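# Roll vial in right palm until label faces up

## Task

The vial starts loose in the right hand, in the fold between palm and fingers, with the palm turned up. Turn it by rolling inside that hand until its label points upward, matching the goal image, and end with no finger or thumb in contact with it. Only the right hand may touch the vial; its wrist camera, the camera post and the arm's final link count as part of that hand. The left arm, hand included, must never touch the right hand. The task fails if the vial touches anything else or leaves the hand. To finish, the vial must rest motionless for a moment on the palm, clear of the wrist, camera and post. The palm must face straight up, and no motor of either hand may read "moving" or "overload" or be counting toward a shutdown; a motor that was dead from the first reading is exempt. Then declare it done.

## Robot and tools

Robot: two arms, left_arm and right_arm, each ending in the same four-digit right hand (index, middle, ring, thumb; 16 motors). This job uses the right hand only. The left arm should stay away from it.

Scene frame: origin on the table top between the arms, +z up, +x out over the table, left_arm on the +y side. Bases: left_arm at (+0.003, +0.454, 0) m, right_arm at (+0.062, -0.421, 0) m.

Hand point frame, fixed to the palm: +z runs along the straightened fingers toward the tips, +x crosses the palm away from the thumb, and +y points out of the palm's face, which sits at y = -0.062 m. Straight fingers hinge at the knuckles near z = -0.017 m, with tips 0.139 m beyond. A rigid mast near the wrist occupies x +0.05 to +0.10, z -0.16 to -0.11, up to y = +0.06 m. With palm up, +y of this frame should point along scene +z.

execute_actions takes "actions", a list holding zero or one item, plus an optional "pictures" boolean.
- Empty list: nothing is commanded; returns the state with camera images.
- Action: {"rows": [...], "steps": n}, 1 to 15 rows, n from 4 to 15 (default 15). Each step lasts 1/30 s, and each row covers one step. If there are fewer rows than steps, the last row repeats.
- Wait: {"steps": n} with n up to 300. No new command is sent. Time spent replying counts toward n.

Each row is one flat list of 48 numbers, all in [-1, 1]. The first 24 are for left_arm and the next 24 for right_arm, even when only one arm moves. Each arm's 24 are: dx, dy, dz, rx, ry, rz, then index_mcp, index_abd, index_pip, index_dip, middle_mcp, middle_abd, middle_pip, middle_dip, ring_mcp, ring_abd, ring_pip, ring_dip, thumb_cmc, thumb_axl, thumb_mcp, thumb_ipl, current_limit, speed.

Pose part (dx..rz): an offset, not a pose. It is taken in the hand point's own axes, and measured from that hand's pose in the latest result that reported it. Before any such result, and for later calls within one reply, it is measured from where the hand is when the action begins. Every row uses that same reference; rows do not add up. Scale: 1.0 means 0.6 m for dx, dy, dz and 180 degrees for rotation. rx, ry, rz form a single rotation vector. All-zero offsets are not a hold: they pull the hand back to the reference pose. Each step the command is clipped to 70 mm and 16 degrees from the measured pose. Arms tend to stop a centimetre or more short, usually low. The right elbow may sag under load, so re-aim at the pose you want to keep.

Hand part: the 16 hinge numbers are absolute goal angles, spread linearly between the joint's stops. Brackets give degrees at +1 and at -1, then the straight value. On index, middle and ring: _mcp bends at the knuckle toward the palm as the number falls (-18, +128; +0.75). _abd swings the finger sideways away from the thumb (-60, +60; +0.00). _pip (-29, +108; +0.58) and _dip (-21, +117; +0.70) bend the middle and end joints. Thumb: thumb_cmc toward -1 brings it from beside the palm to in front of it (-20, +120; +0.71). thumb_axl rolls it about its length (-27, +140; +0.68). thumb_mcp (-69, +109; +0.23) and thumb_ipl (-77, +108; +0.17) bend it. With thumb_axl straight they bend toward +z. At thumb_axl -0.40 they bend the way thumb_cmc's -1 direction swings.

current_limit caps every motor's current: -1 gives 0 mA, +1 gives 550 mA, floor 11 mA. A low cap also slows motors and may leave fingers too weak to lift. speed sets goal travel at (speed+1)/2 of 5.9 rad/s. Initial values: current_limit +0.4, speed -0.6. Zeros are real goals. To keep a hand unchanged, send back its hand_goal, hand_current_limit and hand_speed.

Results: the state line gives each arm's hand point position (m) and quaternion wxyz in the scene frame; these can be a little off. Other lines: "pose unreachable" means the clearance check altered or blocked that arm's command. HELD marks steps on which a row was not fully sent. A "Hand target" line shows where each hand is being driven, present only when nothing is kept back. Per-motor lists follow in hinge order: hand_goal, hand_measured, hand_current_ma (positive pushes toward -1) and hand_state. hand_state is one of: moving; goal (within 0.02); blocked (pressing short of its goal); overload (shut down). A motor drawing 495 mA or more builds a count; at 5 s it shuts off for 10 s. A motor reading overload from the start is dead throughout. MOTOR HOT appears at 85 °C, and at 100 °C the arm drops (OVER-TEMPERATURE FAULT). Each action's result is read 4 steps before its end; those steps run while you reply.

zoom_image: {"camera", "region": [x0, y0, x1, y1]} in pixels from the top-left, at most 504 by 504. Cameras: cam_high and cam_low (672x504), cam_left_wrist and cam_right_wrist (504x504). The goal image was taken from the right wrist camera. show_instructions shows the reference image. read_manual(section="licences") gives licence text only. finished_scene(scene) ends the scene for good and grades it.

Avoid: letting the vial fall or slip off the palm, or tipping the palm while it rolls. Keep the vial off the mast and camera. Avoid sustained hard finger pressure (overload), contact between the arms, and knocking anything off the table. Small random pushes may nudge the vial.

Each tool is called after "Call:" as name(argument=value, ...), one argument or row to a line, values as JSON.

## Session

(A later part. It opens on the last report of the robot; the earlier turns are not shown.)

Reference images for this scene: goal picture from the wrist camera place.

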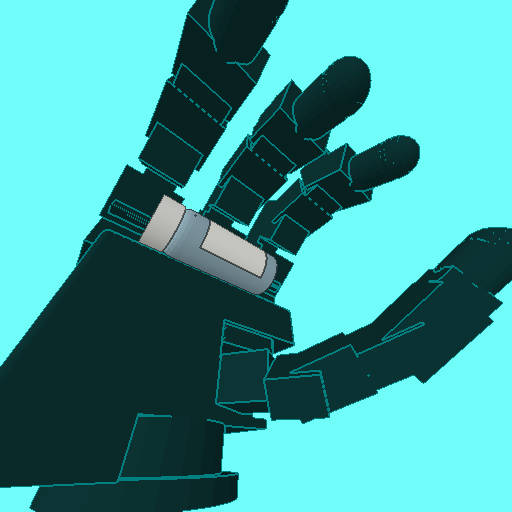

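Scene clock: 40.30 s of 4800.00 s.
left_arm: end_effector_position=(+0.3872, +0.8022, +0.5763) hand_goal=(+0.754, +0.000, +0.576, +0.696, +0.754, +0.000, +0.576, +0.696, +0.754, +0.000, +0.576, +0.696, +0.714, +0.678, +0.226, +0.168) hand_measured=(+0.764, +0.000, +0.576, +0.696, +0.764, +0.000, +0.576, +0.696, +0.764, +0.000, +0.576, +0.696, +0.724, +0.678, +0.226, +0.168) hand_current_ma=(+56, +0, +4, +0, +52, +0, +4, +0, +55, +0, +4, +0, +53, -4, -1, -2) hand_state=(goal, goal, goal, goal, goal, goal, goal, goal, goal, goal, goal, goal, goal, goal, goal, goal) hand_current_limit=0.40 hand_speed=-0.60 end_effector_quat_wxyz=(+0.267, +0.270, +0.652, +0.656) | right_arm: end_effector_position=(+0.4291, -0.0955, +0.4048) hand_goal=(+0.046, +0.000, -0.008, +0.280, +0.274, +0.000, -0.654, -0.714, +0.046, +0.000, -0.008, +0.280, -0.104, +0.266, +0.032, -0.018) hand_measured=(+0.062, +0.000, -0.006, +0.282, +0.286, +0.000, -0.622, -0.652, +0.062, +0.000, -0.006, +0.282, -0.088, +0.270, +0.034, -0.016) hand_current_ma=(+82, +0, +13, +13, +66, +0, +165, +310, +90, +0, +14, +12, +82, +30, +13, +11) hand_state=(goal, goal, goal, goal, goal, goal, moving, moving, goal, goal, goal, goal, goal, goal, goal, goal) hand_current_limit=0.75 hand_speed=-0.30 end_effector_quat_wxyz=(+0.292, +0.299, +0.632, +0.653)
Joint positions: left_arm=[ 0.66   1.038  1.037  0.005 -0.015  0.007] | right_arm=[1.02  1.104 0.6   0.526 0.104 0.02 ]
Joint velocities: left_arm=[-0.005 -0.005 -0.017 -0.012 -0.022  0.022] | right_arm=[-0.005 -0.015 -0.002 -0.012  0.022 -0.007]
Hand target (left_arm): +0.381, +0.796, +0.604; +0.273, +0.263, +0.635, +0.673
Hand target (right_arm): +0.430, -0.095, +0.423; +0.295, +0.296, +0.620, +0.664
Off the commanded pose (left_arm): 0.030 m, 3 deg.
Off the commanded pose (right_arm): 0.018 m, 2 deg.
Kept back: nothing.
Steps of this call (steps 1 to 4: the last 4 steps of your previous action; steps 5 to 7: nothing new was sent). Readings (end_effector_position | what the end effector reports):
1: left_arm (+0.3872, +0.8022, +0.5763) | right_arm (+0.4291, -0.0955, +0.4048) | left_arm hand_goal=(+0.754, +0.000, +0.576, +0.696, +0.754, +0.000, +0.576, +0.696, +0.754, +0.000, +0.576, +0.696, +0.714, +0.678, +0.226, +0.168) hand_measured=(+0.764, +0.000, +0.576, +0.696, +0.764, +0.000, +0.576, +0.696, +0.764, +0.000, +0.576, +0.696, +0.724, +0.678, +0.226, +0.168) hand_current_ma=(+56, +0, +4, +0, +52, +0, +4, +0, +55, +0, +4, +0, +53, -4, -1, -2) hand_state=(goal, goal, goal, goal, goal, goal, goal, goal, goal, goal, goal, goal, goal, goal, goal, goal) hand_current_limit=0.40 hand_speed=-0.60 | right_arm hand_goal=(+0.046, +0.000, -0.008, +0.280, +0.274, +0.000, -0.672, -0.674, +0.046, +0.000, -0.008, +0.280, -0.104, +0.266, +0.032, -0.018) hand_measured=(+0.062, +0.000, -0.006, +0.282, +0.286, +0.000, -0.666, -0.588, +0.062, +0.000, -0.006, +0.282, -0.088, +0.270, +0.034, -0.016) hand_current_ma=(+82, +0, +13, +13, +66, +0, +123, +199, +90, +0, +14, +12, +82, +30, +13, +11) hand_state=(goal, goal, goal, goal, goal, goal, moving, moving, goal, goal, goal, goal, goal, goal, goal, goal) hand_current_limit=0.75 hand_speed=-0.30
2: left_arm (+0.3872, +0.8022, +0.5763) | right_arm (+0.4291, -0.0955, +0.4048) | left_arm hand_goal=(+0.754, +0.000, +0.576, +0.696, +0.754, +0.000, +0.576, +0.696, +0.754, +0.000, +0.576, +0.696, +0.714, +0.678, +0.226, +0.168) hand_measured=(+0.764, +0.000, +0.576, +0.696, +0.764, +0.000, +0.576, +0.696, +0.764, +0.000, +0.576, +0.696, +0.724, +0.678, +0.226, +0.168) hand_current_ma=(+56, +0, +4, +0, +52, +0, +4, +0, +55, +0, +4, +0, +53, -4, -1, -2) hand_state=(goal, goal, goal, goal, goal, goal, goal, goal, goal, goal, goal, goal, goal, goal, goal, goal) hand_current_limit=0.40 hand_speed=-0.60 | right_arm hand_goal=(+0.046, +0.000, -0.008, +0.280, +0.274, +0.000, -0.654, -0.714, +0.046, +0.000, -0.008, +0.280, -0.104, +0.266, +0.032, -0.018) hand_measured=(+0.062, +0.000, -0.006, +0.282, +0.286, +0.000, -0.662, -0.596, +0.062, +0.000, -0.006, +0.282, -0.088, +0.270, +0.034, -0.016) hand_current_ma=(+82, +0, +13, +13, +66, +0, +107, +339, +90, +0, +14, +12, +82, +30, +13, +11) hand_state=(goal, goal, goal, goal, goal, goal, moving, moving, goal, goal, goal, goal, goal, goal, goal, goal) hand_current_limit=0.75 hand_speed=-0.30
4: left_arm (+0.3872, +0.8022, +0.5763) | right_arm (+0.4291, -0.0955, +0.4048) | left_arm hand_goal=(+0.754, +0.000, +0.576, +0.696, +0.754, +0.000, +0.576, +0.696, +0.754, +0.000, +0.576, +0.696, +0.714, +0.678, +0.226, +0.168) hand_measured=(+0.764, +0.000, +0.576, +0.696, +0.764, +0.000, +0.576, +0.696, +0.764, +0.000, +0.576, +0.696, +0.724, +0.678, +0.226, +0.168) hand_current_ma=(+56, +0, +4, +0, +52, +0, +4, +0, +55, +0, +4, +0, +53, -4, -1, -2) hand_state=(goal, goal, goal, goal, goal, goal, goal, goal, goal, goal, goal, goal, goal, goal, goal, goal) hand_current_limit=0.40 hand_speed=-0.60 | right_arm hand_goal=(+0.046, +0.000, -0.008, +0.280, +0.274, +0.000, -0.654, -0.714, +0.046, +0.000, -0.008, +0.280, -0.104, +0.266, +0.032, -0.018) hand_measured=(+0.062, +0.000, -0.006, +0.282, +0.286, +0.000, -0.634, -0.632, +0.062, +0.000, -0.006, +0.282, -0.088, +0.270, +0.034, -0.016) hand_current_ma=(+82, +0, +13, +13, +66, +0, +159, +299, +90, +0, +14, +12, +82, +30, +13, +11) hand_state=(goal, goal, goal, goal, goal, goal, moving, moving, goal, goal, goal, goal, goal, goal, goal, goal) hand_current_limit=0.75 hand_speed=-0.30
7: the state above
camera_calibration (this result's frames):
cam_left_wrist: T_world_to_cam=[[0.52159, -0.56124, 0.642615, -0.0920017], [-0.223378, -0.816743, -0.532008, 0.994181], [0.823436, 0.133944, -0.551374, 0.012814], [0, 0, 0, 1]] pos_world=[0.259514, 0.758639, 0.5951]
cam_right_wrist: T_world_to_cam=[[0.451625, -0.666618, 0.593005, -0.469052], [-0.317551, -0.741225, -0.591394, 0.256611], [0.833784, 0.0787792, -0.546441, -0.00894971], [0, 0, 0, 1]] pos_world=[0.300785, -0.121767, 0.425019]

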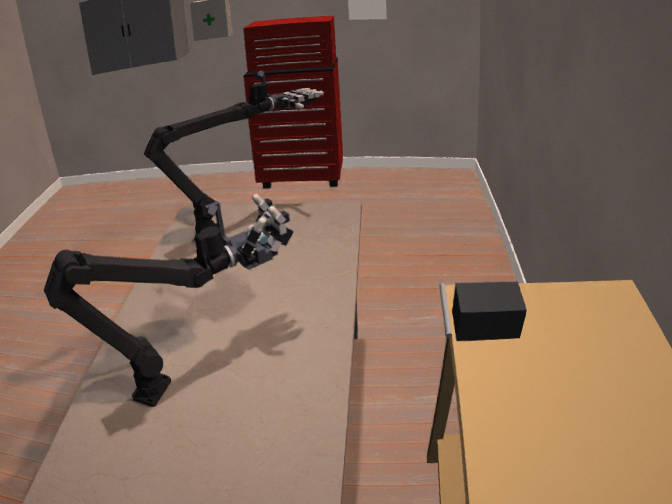

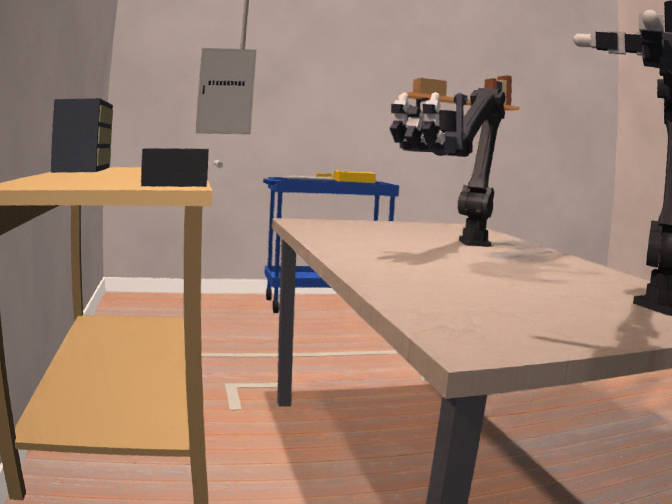

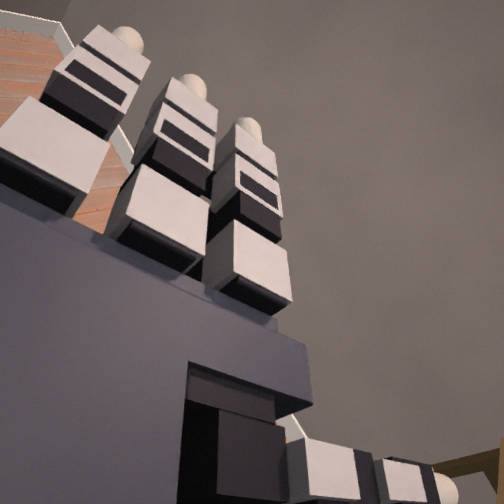

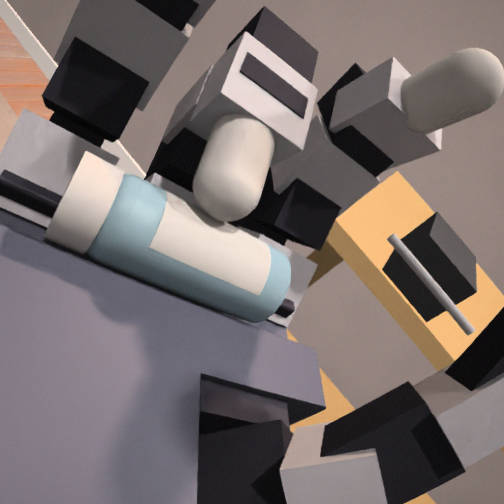

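Call:
execute_actions(
  actions=[
    {"rows":[[0,0.0478,-0.0121,-0.0166,0,0,0.754,0,0.576,0.696,0.754,0,0.576,0.696,0.754,0,0.576,0.696,0.714,0.678,0.226,0.168,0.4,-0.6,0.0015,0.0303,0.0035,-0.0107,0,0.001,0.046,0,-0.008,0.28,0.428,0,-0.62,-0.485,0.046,0,-0.008,0.28,-0.104,0.266,0.032,-0.018,0.75,-0.4],[0,0.0478,-0.0121,-0.0166,0,0,0.754,0,0.576,0.696,0.754,0,0.576,0.696,0.754,0,0.576,0.696,0.714,0.678,0.226,0.168,0.4,-0.6,0.0015,0.0303,0.0035,-0.0107,0,0.001,0.046,0,-0.008,0.28,0.428,0,-0.62,-0.485,0.046,0,-0.008,0.28,-0.104,0.266,0.032,-0.018,0.75,-0.4],[0,0.0478,-0.0121,-0.0166,0,0,0.754,0,0.576,0.696,0.754,0,0.576,0.696,0.754,0,0.576,0.696,0.714,0.678,0.226,0.168,0.4,-0.6,0.0015,0.0303,0.0035,-0.0107,0,0.001,0.046,0,-0.008,0.28,0.428,0,-0.62,-0.485,0.046,0,-0.008,0.28,-0.104,0.266,0.032,-0.018,0.75,-0.4],[0,0.0478,-0.0121,-0.0166,0,0,0.754,0,0.576,0.696,0.754,0,0.576,0.696,0.754,0,0.576,0.696,0.714,0.678,0.226,0.168,0.4,-0.6,0.0015,0.0303,0.0035,-0.0107,0,0.001,0.046,0,-0.008,0.28,0.428,0,-0.83,-0.485,0.046,0,-0.008,0.28,-0.104,0.266,0.032,-0.018,0.75,-0.4]],"steps":10},
  ],
)

Call:
execute_actions(
  actions=[
    {"rows":[[0,0.0478,-0.0121,-0.0166,0,0,0.754,0,0.576,0.696,0.754,0,0.576,0.696,0.754,0,0.576,0.696,0.714,0.678,0.226,0.168,0.4,-0.6,0.0015,0.0303,0.0035,-0.0107,0,0.001,0.046,0,-0.008,0.28,0.408,0,-0.804,-0.527,0.046,0,-0.008,0.28,-0.104,0.266,0.032,-0.018,0.75,-0.3],[0,0.0478,-0.0121,-0.0166,0,0,0.754,0,0.576,0.696,0.754,0,0.576,0.696,0.754,0,0.576,0.696,0.714,0.678,0.226,0.168,0.4,-0.6,0.0015,0.0303,0.0035,-0.0107,0,0.001,0.046,0,-0.008,0.28,0.387,0,-0.778,-0.568,0.046,0,-0.008,0.28,-0.104,0.266,0.032,-0.018,0.75,-0.3],[0,0.0478,-0.0121,-0.0166,0,0,0.754,0,0.576,0.696,0.754,0,0.576,0.696,0.754,0,0.576,0.696,0.714,0.678,0.226,0.168,0.4,-0.6,0.0015,0.0303,0.0035,-0.0107,0,0.001,0.046,0,-0.008,0.28,0.366,0,-0.752,-0.610,0.046,0,-0.008,0.28,-0.104,0.266,0.032,-0.018,0.75,-0.3],[0,0.0478,-0.0121,-0.0166,0,0,0.754,0,0.576,0.696,0.754,0,0.576,0.696,0.754,0,0.576,0.696,0.714,0.678,0.226,0.168,0.4,-0.6,0.0015,0.0303,0.0035,-0.0107,0,0.001,0.046,0,-0.008,0.28,0.346,0,-0.726,-0.651,0.046,0,-0.008,0.28,-0.104,0.266,0.032,-0.018,0.75,-0.3],[0,0.0478,-0.0121,-0.0166,0,0,0.754,0,0.576,0.696,0.754,0,0.576,0.696,0.754,0,0.576,0.696,0.714,0.678,0.226,0.168,0.4,-0.6,0.0015,0.0303,0.0035,-0.0107,0,0.001,0.046,0,-0.008,0.28,0.325,0,-0.70,-0.693,0.046,0,-0.008,0.28,-0.104,0.266,0.032,-0.018,0.75,-0.3]],"steps":6},
  ],
)

Call:
execute_actions(
  actions=[
    {"steps":8},
  ],
  pictures=true,
)

Call:
zoom_image(
  camera="cam_right_wrist",
  region=[20,130,320,350],
)

Scene clock: 45.80 s of 4800.00 s.
left_arm: end_effector_position=(+0.3872, +0.8022, +0.5763) hand_goal=(+0.754, +0.000, +0.576, +0.696, +0.754, +0.000, +0.576, +0.696, +0.754, +0.000, +0.576, +0.696, +0.714, +0.678, +0.226, +0.168) hand_measured=(+0.764, +0.000, +0.576, +0.696, +0.764, +0.000, +0.576, +0.696, +0.764, +0.000, +0.576, +0.696, +0.724, +0.678, +0.226, +0.168) hand_current_ma=(+56, +0, +4, +0, +52, +0, +4, +0, +55, +0, +4, +0, +53, -4, -1, -2) hand_state=(goal, goal, goal, goal, goal, goal, goal, goal, goal, goal, goal, goal, goal, goal, goal, goal) hand_current_limit=0.40 hand_speed=-0.60 end_effector_quat_wxyz=(+0.267, +0.270, +0.652, +0.656) | right_arm: end_effector_position=(+0.4291, -0.0955, +0.4048) hand_goal=(+0.046, +0.000, -0.008, +0.280, +0.428, +0.000, -0.830, -0.484, +0.046, +0.000, -0.008, +0.280, -0.104, +0.266, +0.032, -0.018) hand_measured=(+0.062, +0.000, -0.006, +0.282, +0.422, +0.000, -0.652, -0.542, +0.062, +0.000, -0.006, +0.282, -0.088, +0.270, +0.034, -0.016) hand_current_ma=(+82, +0, +13, +13, +68, +0, +87, -53, +89, +0, +14, +12, +82, +30, +13, +11) hand_state=(goal, goal, goal, goal, moving, goal, moving, moving, goal, goal, goal, goal, goal, goal, goal, goal) hand_current_limit=0.75 hand_speed=-0.40 end_effector_quat_wxyz=(+0.292, +0.299, +0.632, +0.653)
Joint positions: left_arm=[ 0.66   1.038  1.037  0.005 -0.015  0.007] | right_arm=[1.02  1.104 0.6   0.526 0.104 0.02 ]
Joint velocities: left_arm=[-0.005  0.005 -0.017 -0.022 -0.022 -0.007] | right_arm=[ 0.005 -0.005  0.002 -0.017  0.007 -0.066]
Steps of this call (steps 1 to 90: nothing new was sent; then 2.30 s passed at rest; steps 91 to 96: the first 6 steps of this action). Readings (end_effector_position | what the end effector reports):
91: left_arm (+0.3872, +0.8022, +0.5763) | right_arm (+0.4291, -0.0955, +0.4048) | left_arm hand_goal=(+0.754, +0.000, +0.576, +0.696, +0.754, +0.000, +0.576, +0.696, +0.754, +0.000, +0.576, +0.696, +0.714, +0.678, +0.226, +0.168) hand_measured=(+0.764, +0.000, +0.576, +0.696, +0.764, +0.000, +0.576, +0.696, +0.764, +0.000, +0.576, +0.696, +0.724, +0.678, +0.226, +0.168) hand_current_ma=(+56, +0, +4, +0, +52, +0, +4, +0, +55, +0, +4, +0, +53, -4, -1, -2) hand_state=(goal, goal, goal, goal, goal, goal, goal, goal, goal, goal, goal, goal, goal, goal, goal, goal) hand_current_limit=0.40 hand_speed=-0.60 | right_arm hand_goal=(+0.046, +0.000, -0.008, +0.280, +0.428, +0.000, -0.620, -0.484, +0.046, +0.000, -0.008, +0.280, -0.104, +0.266, +0.032, -0.018) hand_measured=(+0.062, +0.000, -0.006, +0.282, +0.286, +0.000, -0.622, -0.652, +0.062, +0.000, -0.006, +0.282, -0.088, +0.270, +0.034, -0.016) hand_current_ma=(+82, +0, +13, +13, +66, +0, +163, +311, +90, +0, +14, +12, +82, +30, +13, +11) hand_state=(goal, goal, goal, goal, moving, goal, moving, moving, goal, goal, goal, goal, goal, goal, goal, goal) hand_current_limit=0.75 hand_speed=-0.40
92: left_arm (+0.3872, +0.8022, +0.5763) | right_arm (+0.4291, -0.0955, +0.4048) | left_arm hand_goal=(+0.754, +0.000, +0.576, +0.696, +0.754, +0.000, +0.576, +0.696, +0.754, +0.000, +0.576, +0.696, +0.714, +0.678, +0.226, +0.168) hand_measured=(+0.764, +0.000, +0.576, +0.696, +0.764, +0.000, +0.576, +0.696, +0.764, +0.000, +0.576, +0.696, +0.724, +0.678, +0.226, +0.168) hand_current_ma=(+56, +0, +4, +0, +52, +0, +4, +0, +55, +0, +4, +0, +53, -4, -1, -2) hand_state=(goal, goal, goal, goal, goal, goal, goal, goal, goal, goal, goal, goal, goal, goal, goal, goal) hand_current_limit=0.40 hand_speed=-0.60 | right_arm hand_goal=(+0.046, +0.000, -0.008, +0.280, +0.428, +0.000, -0.620, -0.484, +0.046, +0.000, -0.008, +0.280, -0.104, +0.266, +0.032, -0.018) hand_measured=(+0.062, +0.000, -0.006, +0.282, +0.290, +0.000, -0.620, -0.652, +0.062, +0.000, -0.006, +0.282, -0.088, +0.270, +0.034, -0.016) hand_current_ma=(+82, +0, +13, +13, -74, +0, +57, +66, +90, +0, +14, +12, +82, +30, +13, +11) hand_state=(goal, goal, goal, goal, moving, goal, moving, moving, goal, goal, goal, goal, goal, goal, goal, goal) hand_current_limit=0.75 hand_speed=-0.40
94: left_arm (+0.3872, +0.8022, +0.5763) | right_arm (+0.4291, -0.0955, +0.4048) | left_arm hand_goal=(+0.754, +0.000, +0.576, +0.696, +0.754, +0.000, +0.576, +0.696, +0.754, +0.000, +0.576, +0.696, +0.714, +0.678, +0.226, +0.168) hand_measured=(+0.764, +0.000, +0.576, +0.696, +0.764, +0.000, +0.576, +0.696, +0.764, +0.000, +0.576, +0.696, +0.724, +0.678, +0.226, +0.168) hand_current_ma=(+56, +0, +4, +0, +52, +0, +4, +0, +55, +0, +4, +0, +53, -4, -1, -2) hand_state=(goal, goal, goal, goal, goal, goal, goal, goal, goal, goal, goal, goal, goal, goal, goal, goal) hand_current_limit=0.40 hand_speed=-0.60 | right_arm hand_goal=(+0.046, +0.000, -0.008, +0.280, +0.428, +0.000, -0.830, -0.484, +0.046, +0.000, -0.008, +0.280, -0.104, +0.266, +0.032, -0.018) hand_measured=(+0.062, +0.000, -0.006, +0.282, +0.354, +0.000, -0.616, -0.624, +0.062, +0.000, -0.006, +0.282, -0.088, +0.270, +0.034, -0.016) hand_current_ma=(+82, +0, +13, +13, -45, +0, +15, -97, +90, +0, +14, +12, +82, +30, +13, +11) hand_state=(goal, goal, goal, goal, moving, goal, moving, moving, goal, goal, goal, goal, goal, goal, goal, goal) hand_current_limit=0.75 hand_speed=-0.40
96: the state above

Scene clock: 46.00 s of 4800.00 s.
left_arm: end_effector_position=(+0.3872, +0.8022, +0.5763) hand_goal=(+0.754, +0.000, +0.576, +0.696, +0.754, +0.000, +0.576, +0.696, +0.754, +0.000, +0.576, +0.696, +0.714, +0.678, +0.226, +0.168) hand_measured=(+0.764, +0.000, +0.576, +0.696, +0.764, +0.000, +0.576, +0.696, +0.764, +0.000, +0.576, +0.696, +0.724, +0.678, +0.226, +0.168) hand_current_ma=(+56, +0, +4, +0, +52, +0, +4, +0, +55, +0, +4, +0, +53, -4, -1, -2) hand_state=(goal, goal, goal, goal, goal, goal, goal, goal, goal, goal, goal, goal, goal, goal, goal, goal) hand_current_limit=0.40 hand_speed=-0.60 end_effector_quat_wxyz=(+0.267, +0.270, +0.652, +0.656) | right_arm: end_effector_position=(+0.4291, -0.0955, +0.4048) hand_goal=(+0.046, +0.000, -0.008, +0.280, +0.388, +0.000, -0.778, -0.568, +0.046, +0.000, -0.008, +0.280, -0.104, +0.266, +0.032, -0.018) hand_measured=(+0.062, +0.000, -0.006, +0.282, +0.442, +0.000, -0.790, -0.480, +0.062, +0.000, -0.006, +0.282, -0.088, +0.270, +0.034, -0.016) hand_current_ma=(+82, +0, +13, +13, +190, +0, +78, +192, +89, +0, +14, +12, +82, +30, +13, +11) hand_state=(goal, goal, goal, goal, moving, goal, moving, moving, goal, goal, goal, goal, goal, goal, goal, goal) hand_current_limit=0.75 hand_speed=-0.30 end_effector_quat_wxyz=(+0.292, +0.299, +0.632, +0.653)
Joint positions: left_arm=[ 0.66   1.038  1.037  0.005 -0.015  0.007] | right_arm=[1.02  1.104 0.6   0.526 0.104 0.02 ]
Joint velocities: left_arm=[-0.005 -0.005  0.007 -0.012 -0.007  0.022] | right_arm=[ 0.005 -0.005 -0.007 -0.007  0.022  0.066]
Off your previous action's commanded pose (left_arm): 0.030 m, 3 deg at its last step (step 4 of this call).
Off your previous action's commanded pose (right_arm): 0.018 m, 2 deg at its last step (step 4 of this call).
Steps of this call (steps 1 to 4: the last 4 steps of your previous action; steps 5 to 6: the first 2 steps of this action, its rows measured from where the robot was after step 4). Readings (end_effector_position | what the end effector reports):
4: left_arm (+0.3872, +0.8022, +0.5763) | right_arm (+0.4291, -0.0955, +0.4048) | left_arm hand_goal=(+0.754, +0.000, +0.576, +0.696, +0.754, +0.000, +0.576, +0.696, +0.754, +0.000, +0.576, +0.696, +0.714, +0.678, +0.226, +0.168) hand_measured=(+0.764, +0.000, +0.576, +0.696, +0.764, +0.000, +0.576, +0.696, +0.764, +0.000, +0.576, +0.696, +0.724, +0.678, +0.226, +0.168) hand_current_ma=(+56, +0, +4, +0, +52, +0, +4, +0, +55, +0, +4, +0, +53, -4, -1, -2) hand_state=(goal, goal, goal, goal, goal, goal, goal, goal, goal, goal, goal, goal, goal, goal, goal, goal) hand_current_limit=0.40 hand_speed=-0.60 | right_arm hand_goal=(+0.046, +0.000, -0.008, +0.280, +0.428, +0.000, -0.830, -0.484, +0.046, +0.000, -0.008, +0.280, -0.104, +0.266, +0.032, -0.018) hand_measured=(+0.062, +0.000, -0.006, +0.282, +0.438, +0.000, -0.788, -0.482, +0.062, +0.000, -0.006, +0.282, -0.088, +0.270, +0.034, -0.016) hand_current_ma=(+82, +0, +13, +13, +88, +0, +218, +39, +89, +0, +14, +12, +82, +30, +13, +11) hand_state=(goal, goal, goal, goal, moving, goal, moving, moving, goal, goal, goal, goal, goal, goal, goal, goal) hand_current_limit=0.75 hand_speed=-0.40
5: left_arm (+0.3872, +0.8022, +0.5763) | right_arm (+0.4291, -0.0955, +0.4048) | left_arm hand_goal=(+0.754, +0.000, +0.576, +0.696, +0.754, +0.000, +0.576, +0.696, +0.754, +0.000, +0.576, +0.696, +0.714, +0.678, +0.226, +0.168) hand_measured=(+0.764, +0.000, +0.576, +0.696, +0.764, +0.000, +0.576, +0.696, +0.764, +0.000, +0.576, +0.696, +0.724, +0.678, +0.226, +0.168) hand_current_ma=(+56, +0, +4, +0, +52, +0, +4, +0, +55, +0, +4, +0, +53, -4, -1, -2) hand_state=(goal, goal, goal, goal, goal, goal, goal, goal, goal, goal, goal, goal, goal, goal, goal, goal) hand_current_limit=0.40 hand_speed=-0.60 | right_arm hand_goal=(+0.046, +0.000, -0.008, +0.280, +0.408, +0.000, -0.804, -0.526, +0.046, +0.000, -0.008, +0.280, -0.104, +0.266, +0.032, -0.018) hand_measured=(+0.062, +0.000, -0.006, +0.282, +0.442, +0.000, -0.788, -0.480, +0.062, +0.000, -0.006, +0.282, -0.088, +0.270, +0.034, -0.016) hand_current_ma=(+82, +0, +13, +13, +81, +0, +212, +33, +89, +0, +14, +12, +82, +30, +13, +11) hand_state=(goal, goal, goal, goal, moving, goal, moving, moving, goal, goal, goal, goal, goal, goal, goal, goal) hand_current_limit=0.75 hand_speed=-0.30
6: the state above

Scene clock: 46.27 s of 4800.00 s.
left_arm: end_effector_position=(+0.3872, +0.8022, +0.5763) hand_goal=(+0.754, +0.000, +0.576, +0.696, +0.754, +0.000, +0.576, +0.696, +0.754, +0.000, +0.576, +0.696, +0.714, +0.678, +0.226, +0.168) hand_measured=(+0.764, +0.000, +0.576, +0.696, +0.764, +0.000, +0.576, +0.696, +0.764, +0.000, +0.576, +0.696, +0.724, +0.678, +0.226, +0.168) hand_current_ma=(+56, +0, +4, +0, +52, +0, +4, +0, +55, +0, +4, +0, +53, -4, -1, -2) hand_state=(goal, goal, goal, goal, goal, goal, goal, goal, goal, goal, goal, goal, goal, goal, goal, goal) hand_current_limit=0.40 hand_speed=-0.60 end_effector_quat_wxyz=(+0.267, +0.270, +0.652, +0.656) | right_arm: end_effector_position=(+0.4291, -0.0955, +0.4048) hand_goal=(+0.046, +0.000, -0.008, +0.280, +0.326, +0.000, -0.700, -0.692, +0.046, +0.000, -0.008, +0.280, -0.104, +0.266, +0.032, -0.018) hand_measured=(+0.062, +0.000, -0.006, +0.282, +0.352, +0.000, -0.676, -0.642, +0.062, +0.000, -0.006, +0.282, -0.088, +0.270, +0.034, -0.016) hand_current_ma=(+82, +0, +13, +13, +140, +0, +135, +243, +89, +0, +14, +12, +82, +30, +13, +11) hand_state=(goal, goal, goal, goal, blocked, goal, moving, moving, goal, goal, goal, goal, goal, goal, goal, goal) hand_current_limit=0.75 hand_speed=-0.30 end_effector_quat_wxyz=(+0.292, +0.299, +0.632, +0.653)
Joint positions: left_arm=[ 0.66   1.038  1.037  0.005 -0.015  0.007] | right_arm=[1.02  1.104 0.6   0.526 0.104 0.02 ]
Joint velocities: left_arm=[-0.015 -0.005  0.007  0.007  0.022 -0.007] | right_arm=[-0.015 -0.024  0.007  0.022  0.007 -0.037]
Hand target (left_arm): +0.381, +0.796, +0.604; +0.273, +0.263, +0.635, +0.673
Hand target (right_arm): +0.430, -0.095, +0.423; +0.295, +0.296, +0.620, +0.664
Off the commanded pose (left_arm): 0.030 m, 3 deg.
Off the commanded pose (right_arm): 0.018 m, 2 deg.
Kept back: nothing.
Steps of this call (steps 1 to 4: the last 4 steps of your previous action; steps 5 to 8: nothing new was sent). Readings (end_effector_position | what the end effector reports):
1: left_arm (+0.3872, +0.8022, +0.5763) | right_arm (+0.4291, -0.0955, +0.4048) | left_arm hand_goal=(+0.754, +0.000, +0.576, +0.696, +0.754, +0.000, +0.576, +0.696, +0.754, +0.000, +0.576, +0.696, +0.714, +0.678, +0.226, +0.168) hand_measured=(+0.764, +0.000, +0.576, +0.696, +0.764, +0.000, +0.576, +0.696, +0.764, +0.000, +0.576, +0.696, +0.724, +0.678, +0.226, +0.168) hand_current_ma=(+56, +0, +4, +0, +52, +0, +4, +0, +55, +0, +4, +0, +53, -4, -1, -2) hand_state=(goal, goal, goal, goal, goal, goal, goal, goal, goal, goal, goal, goal, goal, goal, goal, goal) hand_current_limit=0.40 hand_speed=-0.60 | right_arm hand_goal=(+0.046, +0.000, -0.008, +0.280, +0.366, +0.000, -0.752, -0.610, +0.046, +0.000, -0.008, +0.280, -0.104, +0.266, +0.032, -0.018) hand_measured=(+0.062, +0.000, -0.006, +0.282, +0.436, +0.000, -0.782, -0.492, +0.062, +0.000, -0.006, +0.282, -0.088, +0.270, +0.034, -0.016) hand_current_ma=(+82, +0, +13, +13, +183, +0, +68, +290, +89, +0, +14, +12, +82, +30, +13, +11) hand_state=(goal, goal, goal, goal, moving, goal, moving, moving, goal, goal, goal, goal, goal, goal, goal, goal) hand_current_limit=0.75 hand_speed=-0.30
2: left_arm (+0.3872, +0.8022, +0.5763) | right_arm (+0.4291, -0.0955, +0.4048) | left_arm hand_goal=(+0.754, +0.000, +0.576, +0.696, +0.754, +0.000, +0.576, +0.696, +0.754, +0.000, +0.576, +0.696, +0.714, +0.678, +0.226, +0.168) hand_measured=(+0.764, +0.000, +0.576, +0.696, +0.764, +0.000, +0.576, +0.696, +0.764, +0.000, +0.576, +0.696, +0.724, +0.678, +0.226, +0.168) hand_current_ma=(+56, +0, +4, +0, +52, +0, +4, +0, +55, +0, +4, +0, +53, -4, -1, -2) hand_state=(goal, goal, goal, goal, goal, goal, goal, goal, goal, goal, goal, goal, goal, goal, goal, goal) hand_current_limit=0.40 hand_speed=-0.60 | right_arm hand_goal=(+0.046, +0.000, -0.008, +0.280, +0.346, +0.000, -0.726, -0.650, +0.046, +0.000, -0.008, +0.280, -0.104, +0.266, +0.032, -0.018) hand_measured=(+0.062, +0.000, -0.006, +0.282, +0.420, +0.000, -0.762, -0.514, +0.062, +0.000, -0.006, +0.282, -0.088, +0.270, +0.034, -0.016) hand_current_ma=(+82, +0, +13, +13, +174, +0, +85, +265, +89, +0, +14, +12, +82, +30, +13, +11) hand_state=(goal, goal, goal, goal, moving, goal, moving, moving, goal, goal, goal, goal, goal, goal, goal, goal) hand_current_limit=0.75 hand_speed=-0.30
4: left_arm (+0.3872, +0.8022, +0.5763) | right_arm (+0.4291, -0.0955, +0.4048) | left_arm hand_goal=(+0.754, +0.000, +0.576, +0.696, +0.754, +0.000, +0.576, +0.696, +0.754, +0.000, +0.576, +0.696, +0.714, +0.678, +0.226, +0.168) hand_measured=(+0.764, +0.000, +0.576, +0.696, +0.764, +0.000, +0.576, +0.696, +0.764, +0.000, +0.576, +0.696, +0.724, +0.678, +0.226, +0.168) hand_current_ma=(+56, +0, +4, +0, +52, +0, +4, +0, +55, +0, +4, +0, +53, -4, -1, -2) hand_state=(goal, goal, goal, goal, goal, goal, goal, goal, goal, goal, goal, goal, goal, goal, goal, goal) hand_current_limit=0.40 hand_speed=-0.60 | right_arm hand_goal=(+0.046, +0.000, -0.008, +0.280, +0.326, +0.000, -0.700, -0.692, +0.046, +0.000, -0.008, +0.280, -0.104, +0.266, +0.032, -0.018) hand_measured=(+0.062, +0.000, -0.006, +0.282, +0.380, +0.000, -0.716, -0.566, +0.062, +0.000, -0.006, +0.282, -0.088, +0.270, +0.034, -0.016) hand_current_ma=(+82, +0, +13, +13, +152, +0, +67, +243, +89, +0, +14, +12, +82, +30, +13, +11) hand_state=(goal, goal, goal, goal, moving, goal, moving, moving, goal, goal, goal, goal, goal, goal, goal, goal) hand_current_limit=0.75 hand_speed=-0.30
8: the state above
camera_calibration (this result's frames):
cam_left_wrist: T_world_to_cam=[[0.52159, -0.56124, 0.642615, -0.0920017], [-0.223378, -0.816743, -0.532008, 0.994181], [0.823436, 0.133944, -0.551374, 0.012814], [0, 0, 0, 1]] pos_world=[0.259514, 0.758639, 0.5951]
cam_right_wrist: T_world_to_cam=[[0.451625, -0.666618, 0.593005, -0.469052], [-0.317551, -0.741225, -0.591394, 0.256611], [0.833784, 0.0787792, -0.546441, -0.00894971], [0, 0, 0, 1]] pos_world=[0.300785, -0.121767, 0.425019]

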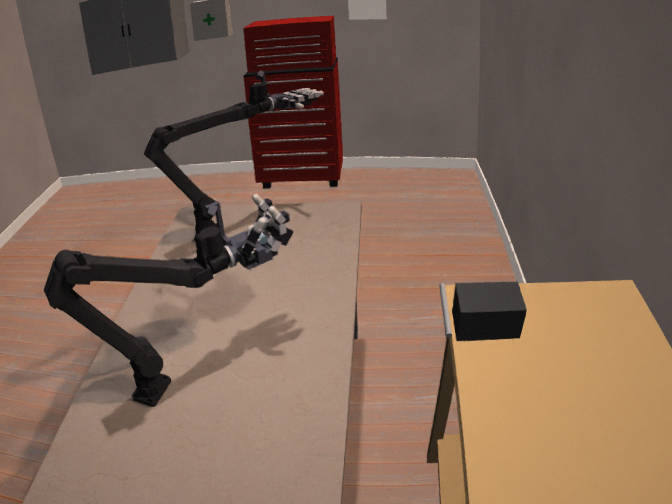

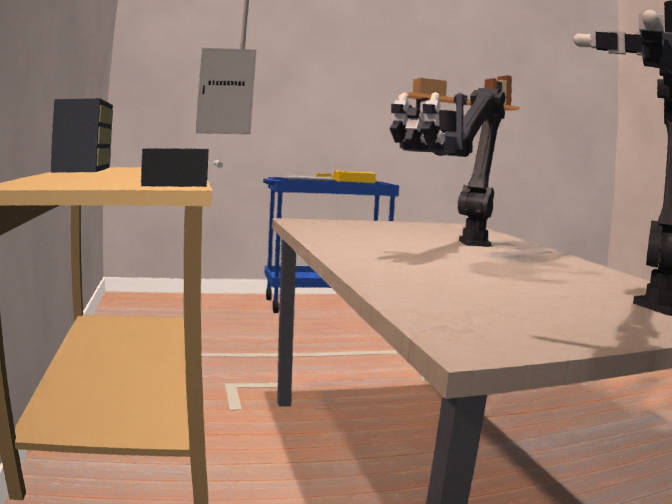

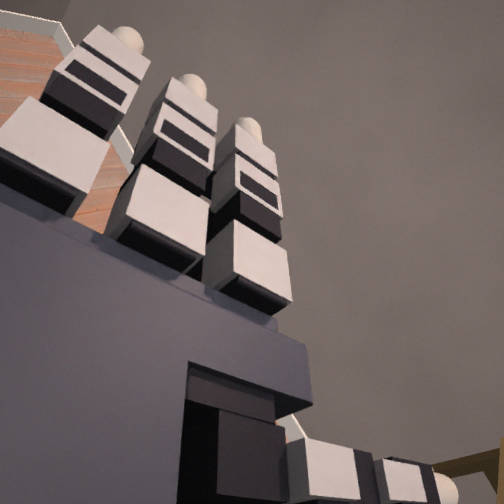

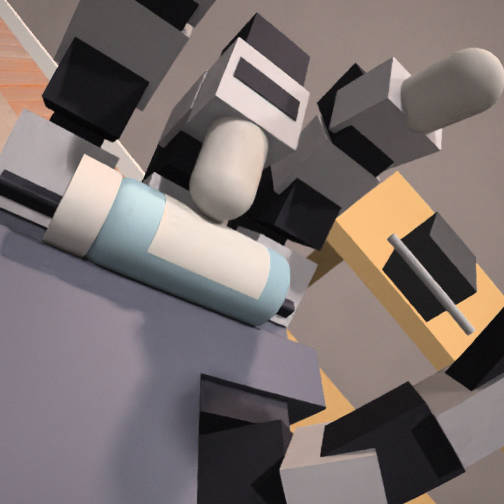

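Region (20, 130, 320, 350) of cam_right_wrist's 504x504 image, scaled by 1.680, with more detail than that image has; it fills the top 370 rows of this view, and the rest is white.

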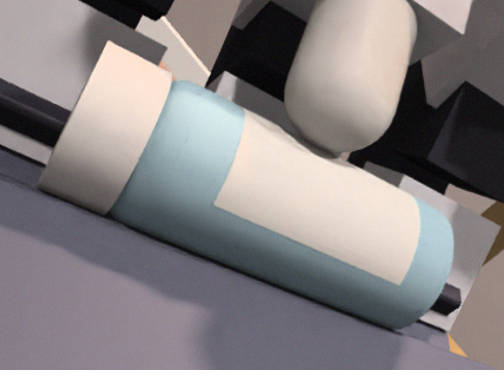

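Call:
execute_actions(
  actions=[],
)

Call:
zoom_image(
  camera="cam_right_wrist",
  region=[20, 130, 320, 350],
)

Scene clock: 46.87 s of 4800.00 s.
left_arm: end_effector_position=(+0.3872, +0.8022, +0.5763) hand_goal=(+0.754, +0.000, +0.576, +0.696, +0.754, +0.000, +0.576, +0.696, +0.754, +0.000, +0.576, +0.696, +0.714, +0.678, +0.226, +0.168) hand_measured=(+0.764, +0.000, +0.576, +0.696, +0.764, +0.000, +0.576, +0.696, +0.764, +0.000, +0.576, +0.696, +0.724, +0.678, +0.226, +0.168) hand_current_ma=(+56, +0, +4, +0, +52, +0, +4, +0, +55, +0, +4, +0, +53, -4, -1, -2) hand_state=(goal, goal, goal, goal, goal, goal, goal, goal, goal, goal, goal, goal, goal, goal, goal, goal) hand_current_limit=0.40 hand_speed=-0.60 end_effector_quat_wxyz=(+0.267, +0.270, +0.652, +0.656) | right_arm: end_effector_position=(+0.4291, -0.0955, +0.4048) hand_goal=(+0.046, +0.000, -0.008, +0.280, +0.326, +0.000, -0.700, -0.692, +0.046, +0.000, -0.008, +0.280, -0.104, +0.266, +0.032, -0.018) hand_measured=(+0.062, +0.000, -0.006, +0.282, +0.352, +0.000, -0.674, -0.644, +0.062, +0.000, -0.006, +0.282, -0.088, +0.270, +0.034, -0.016) hand_current_ma=(+82, +0, +13, +13, +140, +0, +131, +243, +89, +0, +14, +12, +82, +30, +13, +11) hand_state=(goal, goal, goal, goal, blocked, goal, blocked, blocked, goal, goal, goal, goal, goal, goal, goal, goal) hand_current_limit=0.75 hand_speed=-0.30 end_effector_quat_wxyz=(+0.292, +0.299, +0.632, +0.653)
Joint positions: left_arm=[ 0.66   1.038  1.037  0.005 -0.015  0.007] | right_arm=[1.02  1.104 0.6   0.526 0.104 0.02 ]
Joint velocities: left_arm=[-0.005 -0.005  0.002 -0.017 -0.051 -0.037] | right_arm=[-0.005 -0.005 -0.007 -0.012  0.066 -0.007]
Hand target (left_arm): +0.381, +0.796, +0.604; +0.273, +0.263, +0.635, +0.673
Hand target (right_arm): +0.430, -0.095, +0.423; +0.295, +0.296, +0.620, +0.664
Off the commanded pose (left_arm): 0.030 m, 3 deg.
Off the commanded pose (right_arm): 0.018 m, 2 deg.
Kept back: nothing.
Steps of this call (steps 1 to 18: nothing new was sent). Readings (end_effector_position | what the end effector reports):
1: left_arm (+0.3872, +0.8022, +0.5763) | right_arm (+0.4291, -0.0955, +0.4048) | left_arm hand_goal=(+0.754, +0.000, +0.576, +0.696, +0.754, +0.000, +0.576, +0.696, +0.754, +0.000, +0.576, +0.696, +0.714, +0.678, +0.226, +0.168) hand_measured=(+0.764, +0.000, +0.576, +0.696, +0.764, +0.000, +0.576, +0.696, +0.764, +0.000, +0.576, +0.696, +0.724, +0.678, +0.226, +0.168) hand_current_ma=(+56, +0, +4, +0, +52, +0, +4, +0, +55, +0, +4, +0, +53, -4, -1, -2) hand_state=(goal, goal, goal, goal, goal, goal, goal, goal, goal, goal, goal, goal, goal, goal, goal, goal) hand_current_limit=0.40 hand_speed=-0.60 | right_arm hand_goal=(+0.046, +0.000, -0.008, +0.280, +0.326, +0.000, -0.700, -0.692, +0.046, +0.000, -0.008, +0.280, -0.104, +0.266, +0.032, -0.018) hand_measured=(+0.062, +0.000, -0.006, +0.282, +0.352, +0.000, -0.674, -0.644, +0.062, +0.000, -0.006, +0.282, -0.088, +0.270, +0.034, -0.016) hand_current_ma=(+82, +0, +13, +13, +140, +0, +135, +242, +89, +0, +14, +12, +82, +30, +13, +11) hand_state=(goal, goal, goal, goal, blocked, goal, blocked, moving, goal, goal, goal, goal, goal, goal, goal, goal) hand_current_limit=0.75 hand_speed=-0.30
2: left_arm (+0.3872, +0.8022, +0.5763) | right_arm (+0.4291, -0.0955, +0.4048) | left_arm hand_goal=(+0.754, +0.000, +0.576, +0.696, +0.754, +0.000, +0.576, +0.696, +0.754, +0.000, +0.576, +0.696, +0.714, +0.678, +0.226, +0.168) hand_measured=(+0.764, +0.000, +0.576, +0.696, +0.764, +0.000, +0.576, +0.696, +0.764, +0.000, +0.576, +0.696, +0.724, +0.678, +0.226, +0.168) hand_current_ma=(+56, +0, +4, +0, +52, +0, +4, +0, +55, +0, +4, +0, +53, -4, -1, -2) hand_state=(goal, goal, goal, goal, goal, goal, goal, goal, goal, goal, goal, goal, goal, goal, goal, goal) hand_current_limit=0.40 hand_speed=-0.60 | right_arm hand_goal=(+0.046, +0.000, -0.008, +0.280, +0.326, +0.000, -0.700, -0.692, +0.046, +0.000, -0.008, +0.280, -0.104, +0.266, +0.032, -0.018) hand_measured=(+0.062, +0.000, -0.006, +0.282, +0.352, +0.000, -0.674, -0.644, +0.062, +0.000, -0.006, +0.282, -0.088, +0.270, +0.034, -0.016) hand_current_ma=(+82, +0, +13, +13, +140, +0, +132, +243, +89, +0, +14, +12, +82, +30, +13, +11) hand_state=(goal, goal, goal, goal, blocked, goal, blocked, blocked, goal, goal, goal, goal, goal, goal, goal, goal) hand_current_limit=0.75 hand_speed=-0.30
4: left_arm (+0.3872, +0.8022, +0.5763) | right_arm (+0.4291, -0.0955, +0.4048) | left_arm hand_goal=(+0.754, +0.000, +0.576, +0.696, +0.754, +0.000, +0.576, +0.696, +0.754, +0.000, +0.576, +0.696, +0.714, +0.678, +0.226, +0.168) hand_measured=(+0.764, +0.000, +0.576, +0.696, +0.764, +0.000, +0.576, +0.696, +0.764, +0.000, +0.576, +0.696, +0.724, +0.678, +0.226, +0.168) hand_current_ma=(+56, +0, +4, +0, +52, +0, +4, +0, +55, +0, +4, +0, +53, -4, -1, -2) hand_state=(goal, goal, goal, goal, goal, goal, goal, goal, goal, goal, goal, goal, goal, goal, goal, goal) hand_current_limit=0.40 hand_speed=-0.60 | right_arm hand_goal=(+0.046, +0.000, -0.008, +0.280, +0.326, +0.000, -0.700, -0.692, +0.046, +0.000, -0.008, +0.280, -0.104, +0.266, +0.032, -0.018) hand_measured=(+0.062, +0.000, -0.006, +0.282, +0.352, +0.000, -0.674, -0.644, +0.062, +0.000, -0.006, +0.282, -0.088, +0.270, +0.034, -0.016) hand_current_ma=(+82, +0, +13, +13, +140, +0, +131, +243, +89, +0, +14, +12, +82, +30, +13, +11) hand_state=(goal, goal, goal, goal, blocked, goal, blocked, blocked, goal, goal, goal, goal, goal, goal, goal, goal) hand_current_limit=0.75 hand_speed=-0.30
8: left_arm (+0.3872, +0.8022, +0.5763) | right_arm (+0.4291, -0.0955, +0.4048) | left_arm hand_goal=(+0.754, +0.000, +0.576, +0.696, +0.754, +0.000, +0.576, +0.696, +0.754, +0.000, +0.576, +0.696, +0.714, +0.678, +0.226, +0.168) hand_measured=(+0.764, +0.000, +0.576, +0.696, +0.764, +0.000, +0.576, +0.696, +0.764, +0.000, +0.576, +0.696, +0.724, +0.678, +0.226, +0.168) hand_current_ma=(+56, +0, +4, +0, +52, +0, +4, +0, +55, +0, +4, +0, +53, -4, -1, -2) hand_state=(goal, goal, goal, goal, goal, goal, goal, goal, goal, goal, goal, goal, goal, goal, goal, goal) hand_current_limit=0.40 hand_speed=-0.60 | right_arm hand_goal=(+0.046, +0.000, -0.008, +0.280, +0.326, +0.000, -0.700, -0.692, +0.046, +0.000, -0.008, +0.280, -0.104, +0.266, +0.032, -0.018) hand_measured=(+0.062, +0.000, -0.006, +0.282, +0.352, +0.000, -0.674, -0.644, +0.062, +0.000, -0.006, +0.282, -0.088, +0.270, +0.034, -0.016) hand_current_ma=(+82, +0, +13, +13, +140, +0, +131, +243, +89, +0, +14, +12, +82, +30, +13, +11) hand_state=(goal, goal, goal, goal, blocked, goal, blocked, blocked, goal, goal, goal, goal, goal, goal, goal, goal) hand_current_limit=0.75 hand_speed=-0.30
18: the state above
camera_calibration (this result's frames):
cam_left_wrist: T_world_to_cam=[[0.52159, -0.56124, 0.642615, -0.0920017], [-0.223378, -0.816743, -0.532008, 0.994181], [0.823436, 0.133944, -0.551374, 0.012814], [0, 0, 0, 1]] pos_world=[0.259514, 0.758639, 0.5951]
cam_right_wrist: T_world_to_cam=[[0.451625, -0.666618, 0.593005, -0.469052], [-0.317551, -0.741225, -0.591394, 0.256611], [0.833784, 0.0787792, -0.546441, -0.00894971], [0, 0, 0, 1]] pos_world=[0.300785, -0.121767, 0.425019]

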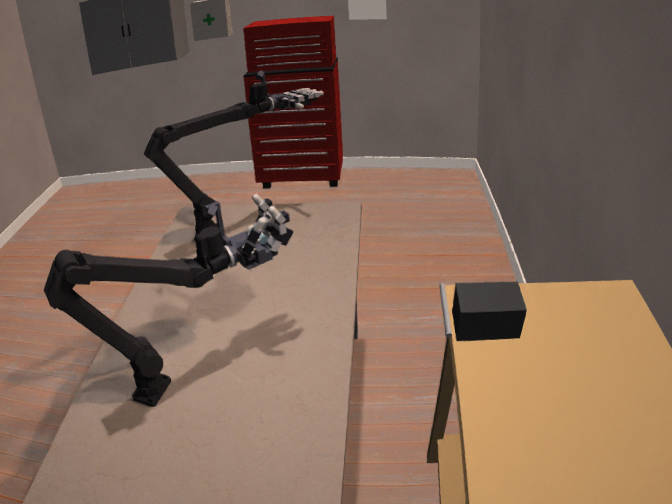

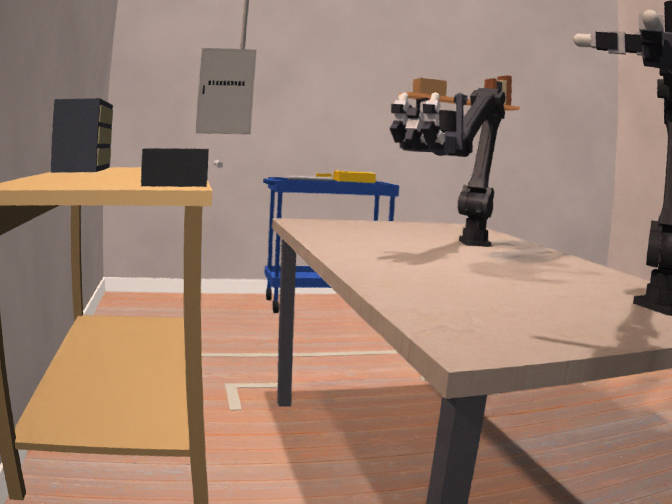

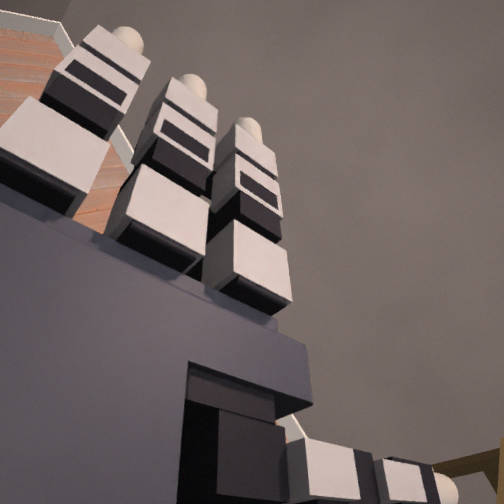

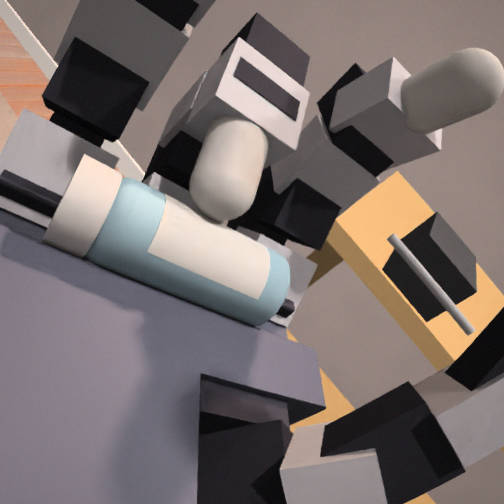

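Region (20, 130, 320, 350) of cam_right_wrist's 504x504 image, scaled by 1.680, with more detail than that image has; it fills the top 370 rows of this view, and the rest is white.

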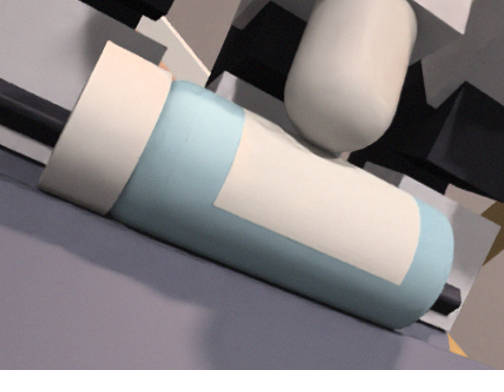

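Call:
show_instructions(
)

Reference images for this scene: goal picture from the wrist camera place.

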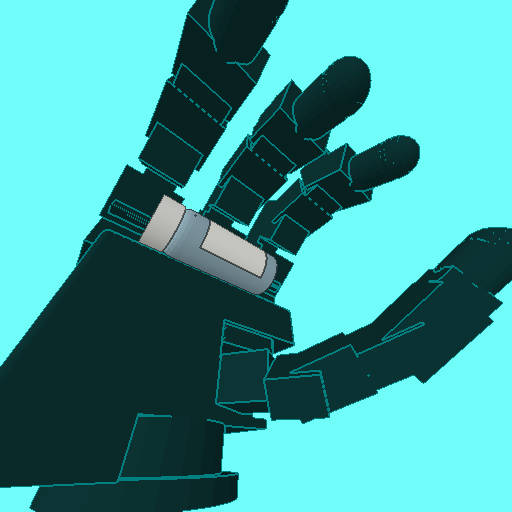

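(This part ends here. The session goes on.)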